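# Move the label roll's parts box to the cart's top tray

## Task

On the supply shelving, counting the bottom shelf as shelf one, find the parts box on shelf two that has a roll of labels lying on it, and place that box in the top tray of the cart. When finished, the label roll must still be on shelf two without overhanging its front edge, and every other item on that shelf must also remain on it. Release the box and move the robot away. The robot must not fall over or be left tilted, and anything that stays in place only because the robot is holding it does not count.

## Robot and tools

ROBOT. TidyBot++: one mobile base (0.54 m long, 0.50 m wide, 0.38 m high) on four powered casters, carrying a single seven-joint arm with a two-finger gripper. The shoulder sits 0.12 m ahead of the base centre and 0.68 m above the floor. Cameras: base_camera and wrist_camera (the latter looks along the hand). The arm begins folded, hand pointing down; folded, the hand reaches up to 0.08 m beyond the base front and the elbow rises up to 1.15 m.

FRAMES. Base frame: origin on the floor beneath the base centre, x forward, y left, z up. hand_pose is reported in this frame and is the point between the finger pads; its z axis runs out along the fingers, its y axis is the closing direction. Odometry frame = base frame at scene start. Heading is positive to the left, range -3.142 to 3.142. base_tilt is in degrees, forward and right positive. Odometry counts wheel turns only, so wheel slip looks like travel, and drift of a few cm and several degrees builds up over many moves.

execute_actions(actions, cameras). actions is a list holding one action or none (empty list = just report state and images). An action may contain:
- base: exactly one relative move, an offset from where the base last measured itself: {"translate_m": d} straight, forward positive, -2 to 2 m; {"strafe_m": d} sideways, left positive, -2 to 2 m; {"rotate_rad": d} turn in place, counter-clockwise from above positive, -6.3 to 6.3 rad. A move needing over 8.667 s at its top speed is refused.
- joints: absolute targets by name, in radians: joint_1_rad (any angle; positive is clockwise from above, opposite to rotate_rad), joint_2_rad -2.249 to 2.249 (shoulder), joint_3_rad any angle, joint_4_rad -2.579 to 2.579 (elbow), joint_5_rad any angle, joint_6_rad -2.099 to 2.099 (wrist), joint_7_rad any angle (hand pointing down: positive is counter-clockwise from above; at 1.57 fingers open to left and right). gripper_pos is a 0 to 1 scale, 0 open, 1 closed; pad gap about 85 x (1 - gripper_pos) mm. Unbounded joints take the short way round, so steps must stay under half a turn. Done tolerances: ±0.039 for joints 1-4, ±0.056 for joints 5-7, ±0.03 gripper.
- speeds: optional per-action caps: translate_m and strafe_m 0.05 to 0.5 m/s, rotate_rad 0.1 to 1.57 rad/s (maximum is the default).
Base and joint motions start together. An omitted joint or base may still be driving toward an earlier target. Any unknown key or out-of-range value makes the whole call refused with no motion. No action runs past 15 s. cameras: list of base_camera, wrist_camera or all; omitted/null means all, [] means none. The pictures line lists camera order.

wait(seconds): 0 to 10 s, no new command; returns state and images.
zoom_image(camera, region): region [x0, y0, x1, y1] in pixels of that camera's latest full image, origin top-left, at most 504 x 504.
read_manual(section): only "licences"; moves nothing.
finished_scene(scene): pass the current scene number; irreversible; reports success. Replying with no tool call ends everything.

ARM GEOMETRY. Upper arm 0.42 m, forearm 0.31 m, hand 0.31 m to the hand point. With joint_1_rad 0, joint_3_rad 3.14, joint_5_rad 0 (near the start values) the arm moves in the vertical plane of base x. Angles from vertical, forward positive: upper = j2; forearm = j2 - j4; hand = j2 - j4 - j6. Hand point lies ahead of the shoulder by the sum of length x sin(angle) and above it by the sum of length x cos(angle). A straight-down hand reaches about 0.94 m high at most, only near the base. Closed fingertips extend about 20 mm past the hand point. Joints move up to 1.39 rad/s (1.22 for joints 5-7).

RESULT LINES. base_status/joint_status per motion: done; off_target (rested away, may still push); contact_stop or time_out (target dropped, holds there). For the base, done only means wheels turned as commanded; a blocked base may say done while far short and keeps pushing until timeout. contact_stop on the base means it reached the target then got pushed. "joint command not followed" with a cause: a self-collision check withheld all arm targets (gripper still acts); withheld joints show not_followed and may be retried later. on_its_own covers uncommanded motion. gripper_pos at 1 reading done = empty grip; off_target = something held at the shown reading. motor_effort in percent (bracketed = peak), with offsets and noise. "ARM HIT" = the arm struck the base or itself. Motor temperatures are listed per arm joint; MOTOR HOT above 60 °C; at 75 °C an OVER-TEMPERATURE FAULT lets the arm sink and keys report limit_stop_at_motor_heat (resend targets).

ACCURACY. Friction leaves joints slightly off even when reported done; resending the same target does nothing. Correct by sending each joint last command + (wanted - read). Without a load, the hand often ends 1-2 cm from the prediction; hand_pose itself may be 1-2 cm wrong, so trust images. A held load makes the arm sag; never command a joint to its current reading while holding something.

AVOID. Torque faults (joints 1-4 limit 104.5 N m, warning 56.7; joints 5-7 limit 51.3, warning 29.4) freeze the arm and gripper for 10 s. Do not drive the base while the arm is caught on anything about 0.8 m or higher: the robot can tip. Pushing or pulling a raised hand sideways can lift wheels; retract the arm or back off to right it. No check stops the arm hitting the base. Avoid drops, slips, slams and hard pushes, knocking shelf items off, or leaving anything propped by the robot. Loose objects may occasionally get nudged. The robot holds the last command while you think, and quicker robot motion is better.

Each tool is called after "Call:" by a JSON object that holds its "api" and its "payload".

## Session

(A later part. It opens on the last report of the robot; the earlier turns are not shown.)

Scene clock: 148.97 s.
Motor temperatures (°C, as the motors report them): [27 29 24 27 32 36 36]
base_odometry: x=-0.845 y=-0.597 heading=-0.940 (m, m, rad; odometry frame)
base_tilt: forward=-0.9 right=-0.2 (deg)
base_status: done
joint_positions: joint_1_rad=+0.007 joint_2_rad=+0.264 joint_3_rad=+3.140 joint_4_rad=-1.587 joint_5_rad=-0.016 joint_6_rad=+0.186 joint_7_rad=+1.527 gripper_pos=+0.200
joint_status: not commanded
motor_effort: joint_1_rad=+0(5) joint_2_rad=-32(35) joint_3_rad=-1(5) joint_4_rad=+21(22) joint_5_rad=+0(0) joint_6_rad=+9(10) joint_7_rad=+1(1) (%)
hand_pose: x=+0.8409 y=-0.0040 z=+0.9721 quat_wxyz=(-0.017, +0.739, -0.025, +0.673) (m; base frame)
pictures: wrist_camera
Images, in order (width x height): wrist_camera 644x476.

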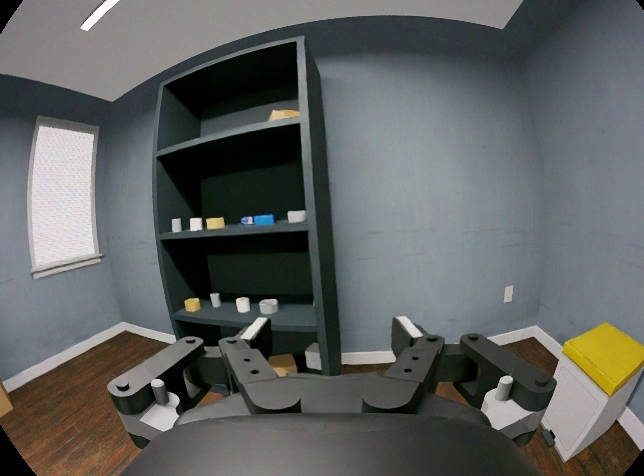

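Call:
{"api": "zoom_image", "payload": {"camera": "wrist_camera", "region": [150, 260, 350, 380]}}

Region (150, 260, 350, 380) of wrist_camera's 644x476 image, scaled by 2.520; it fills the top 302 rows of this view, and the rest is white.

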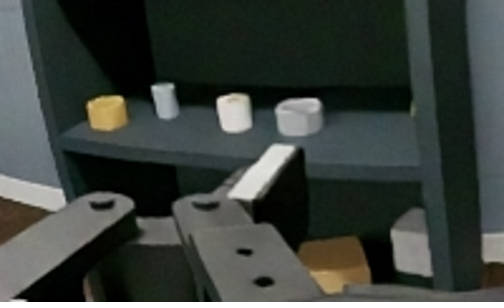

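Call:
{"api": "execute_actions", "payload": {"actions": [{"base": {"rotate_rad": -2.43}}], "cameras": ["wrist_camera"]}}

Scene clock: 152.33 s.
Motor temperatures (°C, as the motors report them): [27 29 24 27 32 36 36]
base_odometry: x=-0.845 y=-0.597 heading=+2.913 (m, m, rad; odometry frame)
base_tilt: forward=-0.9 right=-0.2 (deg)
base_status: done
joint_positions: joint_1_rad=+0.005 joint_2_rad=+0.265 joint_3_rad=+3.140 joint_4_rad=-1.587 joint_5_rad=-0.016 joint_6_rad=+0.186 joint_7_rad=+1.527 gripper_pos=+0.200
joint_status: not commanded
motor_effort: joint_1_rad=+0(4) joint_2_rad=-32(36) joint_3_rad=+0(4) joint_4_rad=+22(22) joint_5_rad=+0(0) joint_6_rad=+8(9) joint_7_rad=+1(0) (%)
hand_pose: x=+0.8410 y=-0.0019 z=+0.9717 quat_wxyz=(-0.018, +0.739, -0.024, +0.673) (m; base frame)
pictures: wrist_camera
Images, in order (width x height): wrist_camera 644x476.

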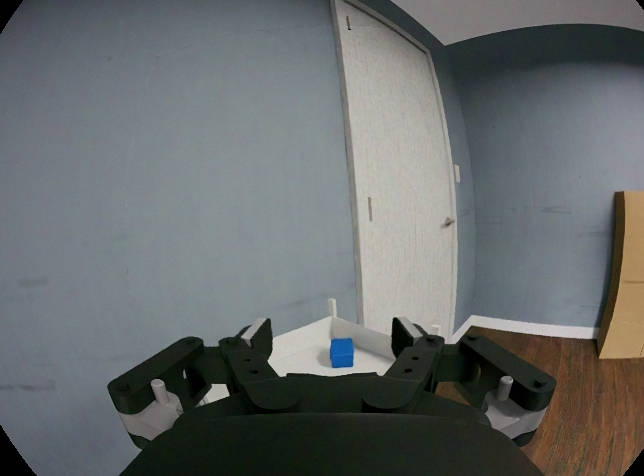

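The tray looks right, but I only saw a sliver of the small yellow roll on the shelf, so I'm turning back to check it before finishing.

Call:
{"api": "execute_actions", "payload": {"actions": [{"base": {"rotate_rad": 2.63}}], "cameras": ["wrist_camera"]}}

Scene clock: 155.80 s.
Motor temperatures (°C, as the motors report them): [27 29 24 28 32 36 36]
base_odometry: x=-0.845 y=-0.597 heading=-0.740 (m, m, rad; odometry frame)
base_tilt: forward=-0.9 right=-0.2 (deg)
base_status: done
joint_positions: joint_1_rad=-0.005 joint_2_rad=+0.265 joint_3_rad=+3.140 joint_4_rad=-1.587 joint_5_rad=-0.016 joint_6_rad=+0.186 joint_7_rad=+1.527 gripper_pos=+0.200
joint_status: not commanded
motor_effort: joint_1_rad=+0(4) joint_2_rad=-32(36) joint_3_rad=-1(4) joint_4_rad=+21(22) joint_5_rad=+0(0) joint_6_rad=+9(9) joint_7_rad=+1(1) (%)
hand_pose: x=+0.8411 y=+0.0045 z=+0.9715 quat_wxyz=(-0.021, +0.739, -0.021, +0.673) (m; base frame)
pictures: wrist_camera
Images, in order (width x height): wrist_camera 644x476.

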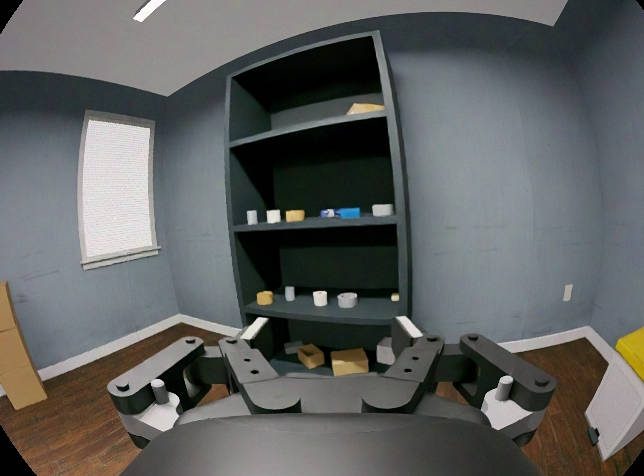

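Call:
{"api": "zoom_image", "payload": {"camera": "wrist_camera", "region": [230, 260, 430, 340]}}

Region (230, 260, 430, 340) of wrist_camera's 644x476 image, scaled by 2.520; it fills the top 202 rows of this view, and the rest is white.

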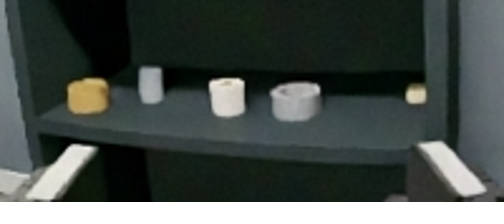

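All five items are on shelf 2, well back from its front edge: orange roll, gray cylinder, label roll, ring, and the small yellow roll at the back right. The box is resting in the top tray, and the robot is clear of everything.

Call:
{"api": "finished_scene", "payload": {"scene": 2}}

The scene is finished: the task was done.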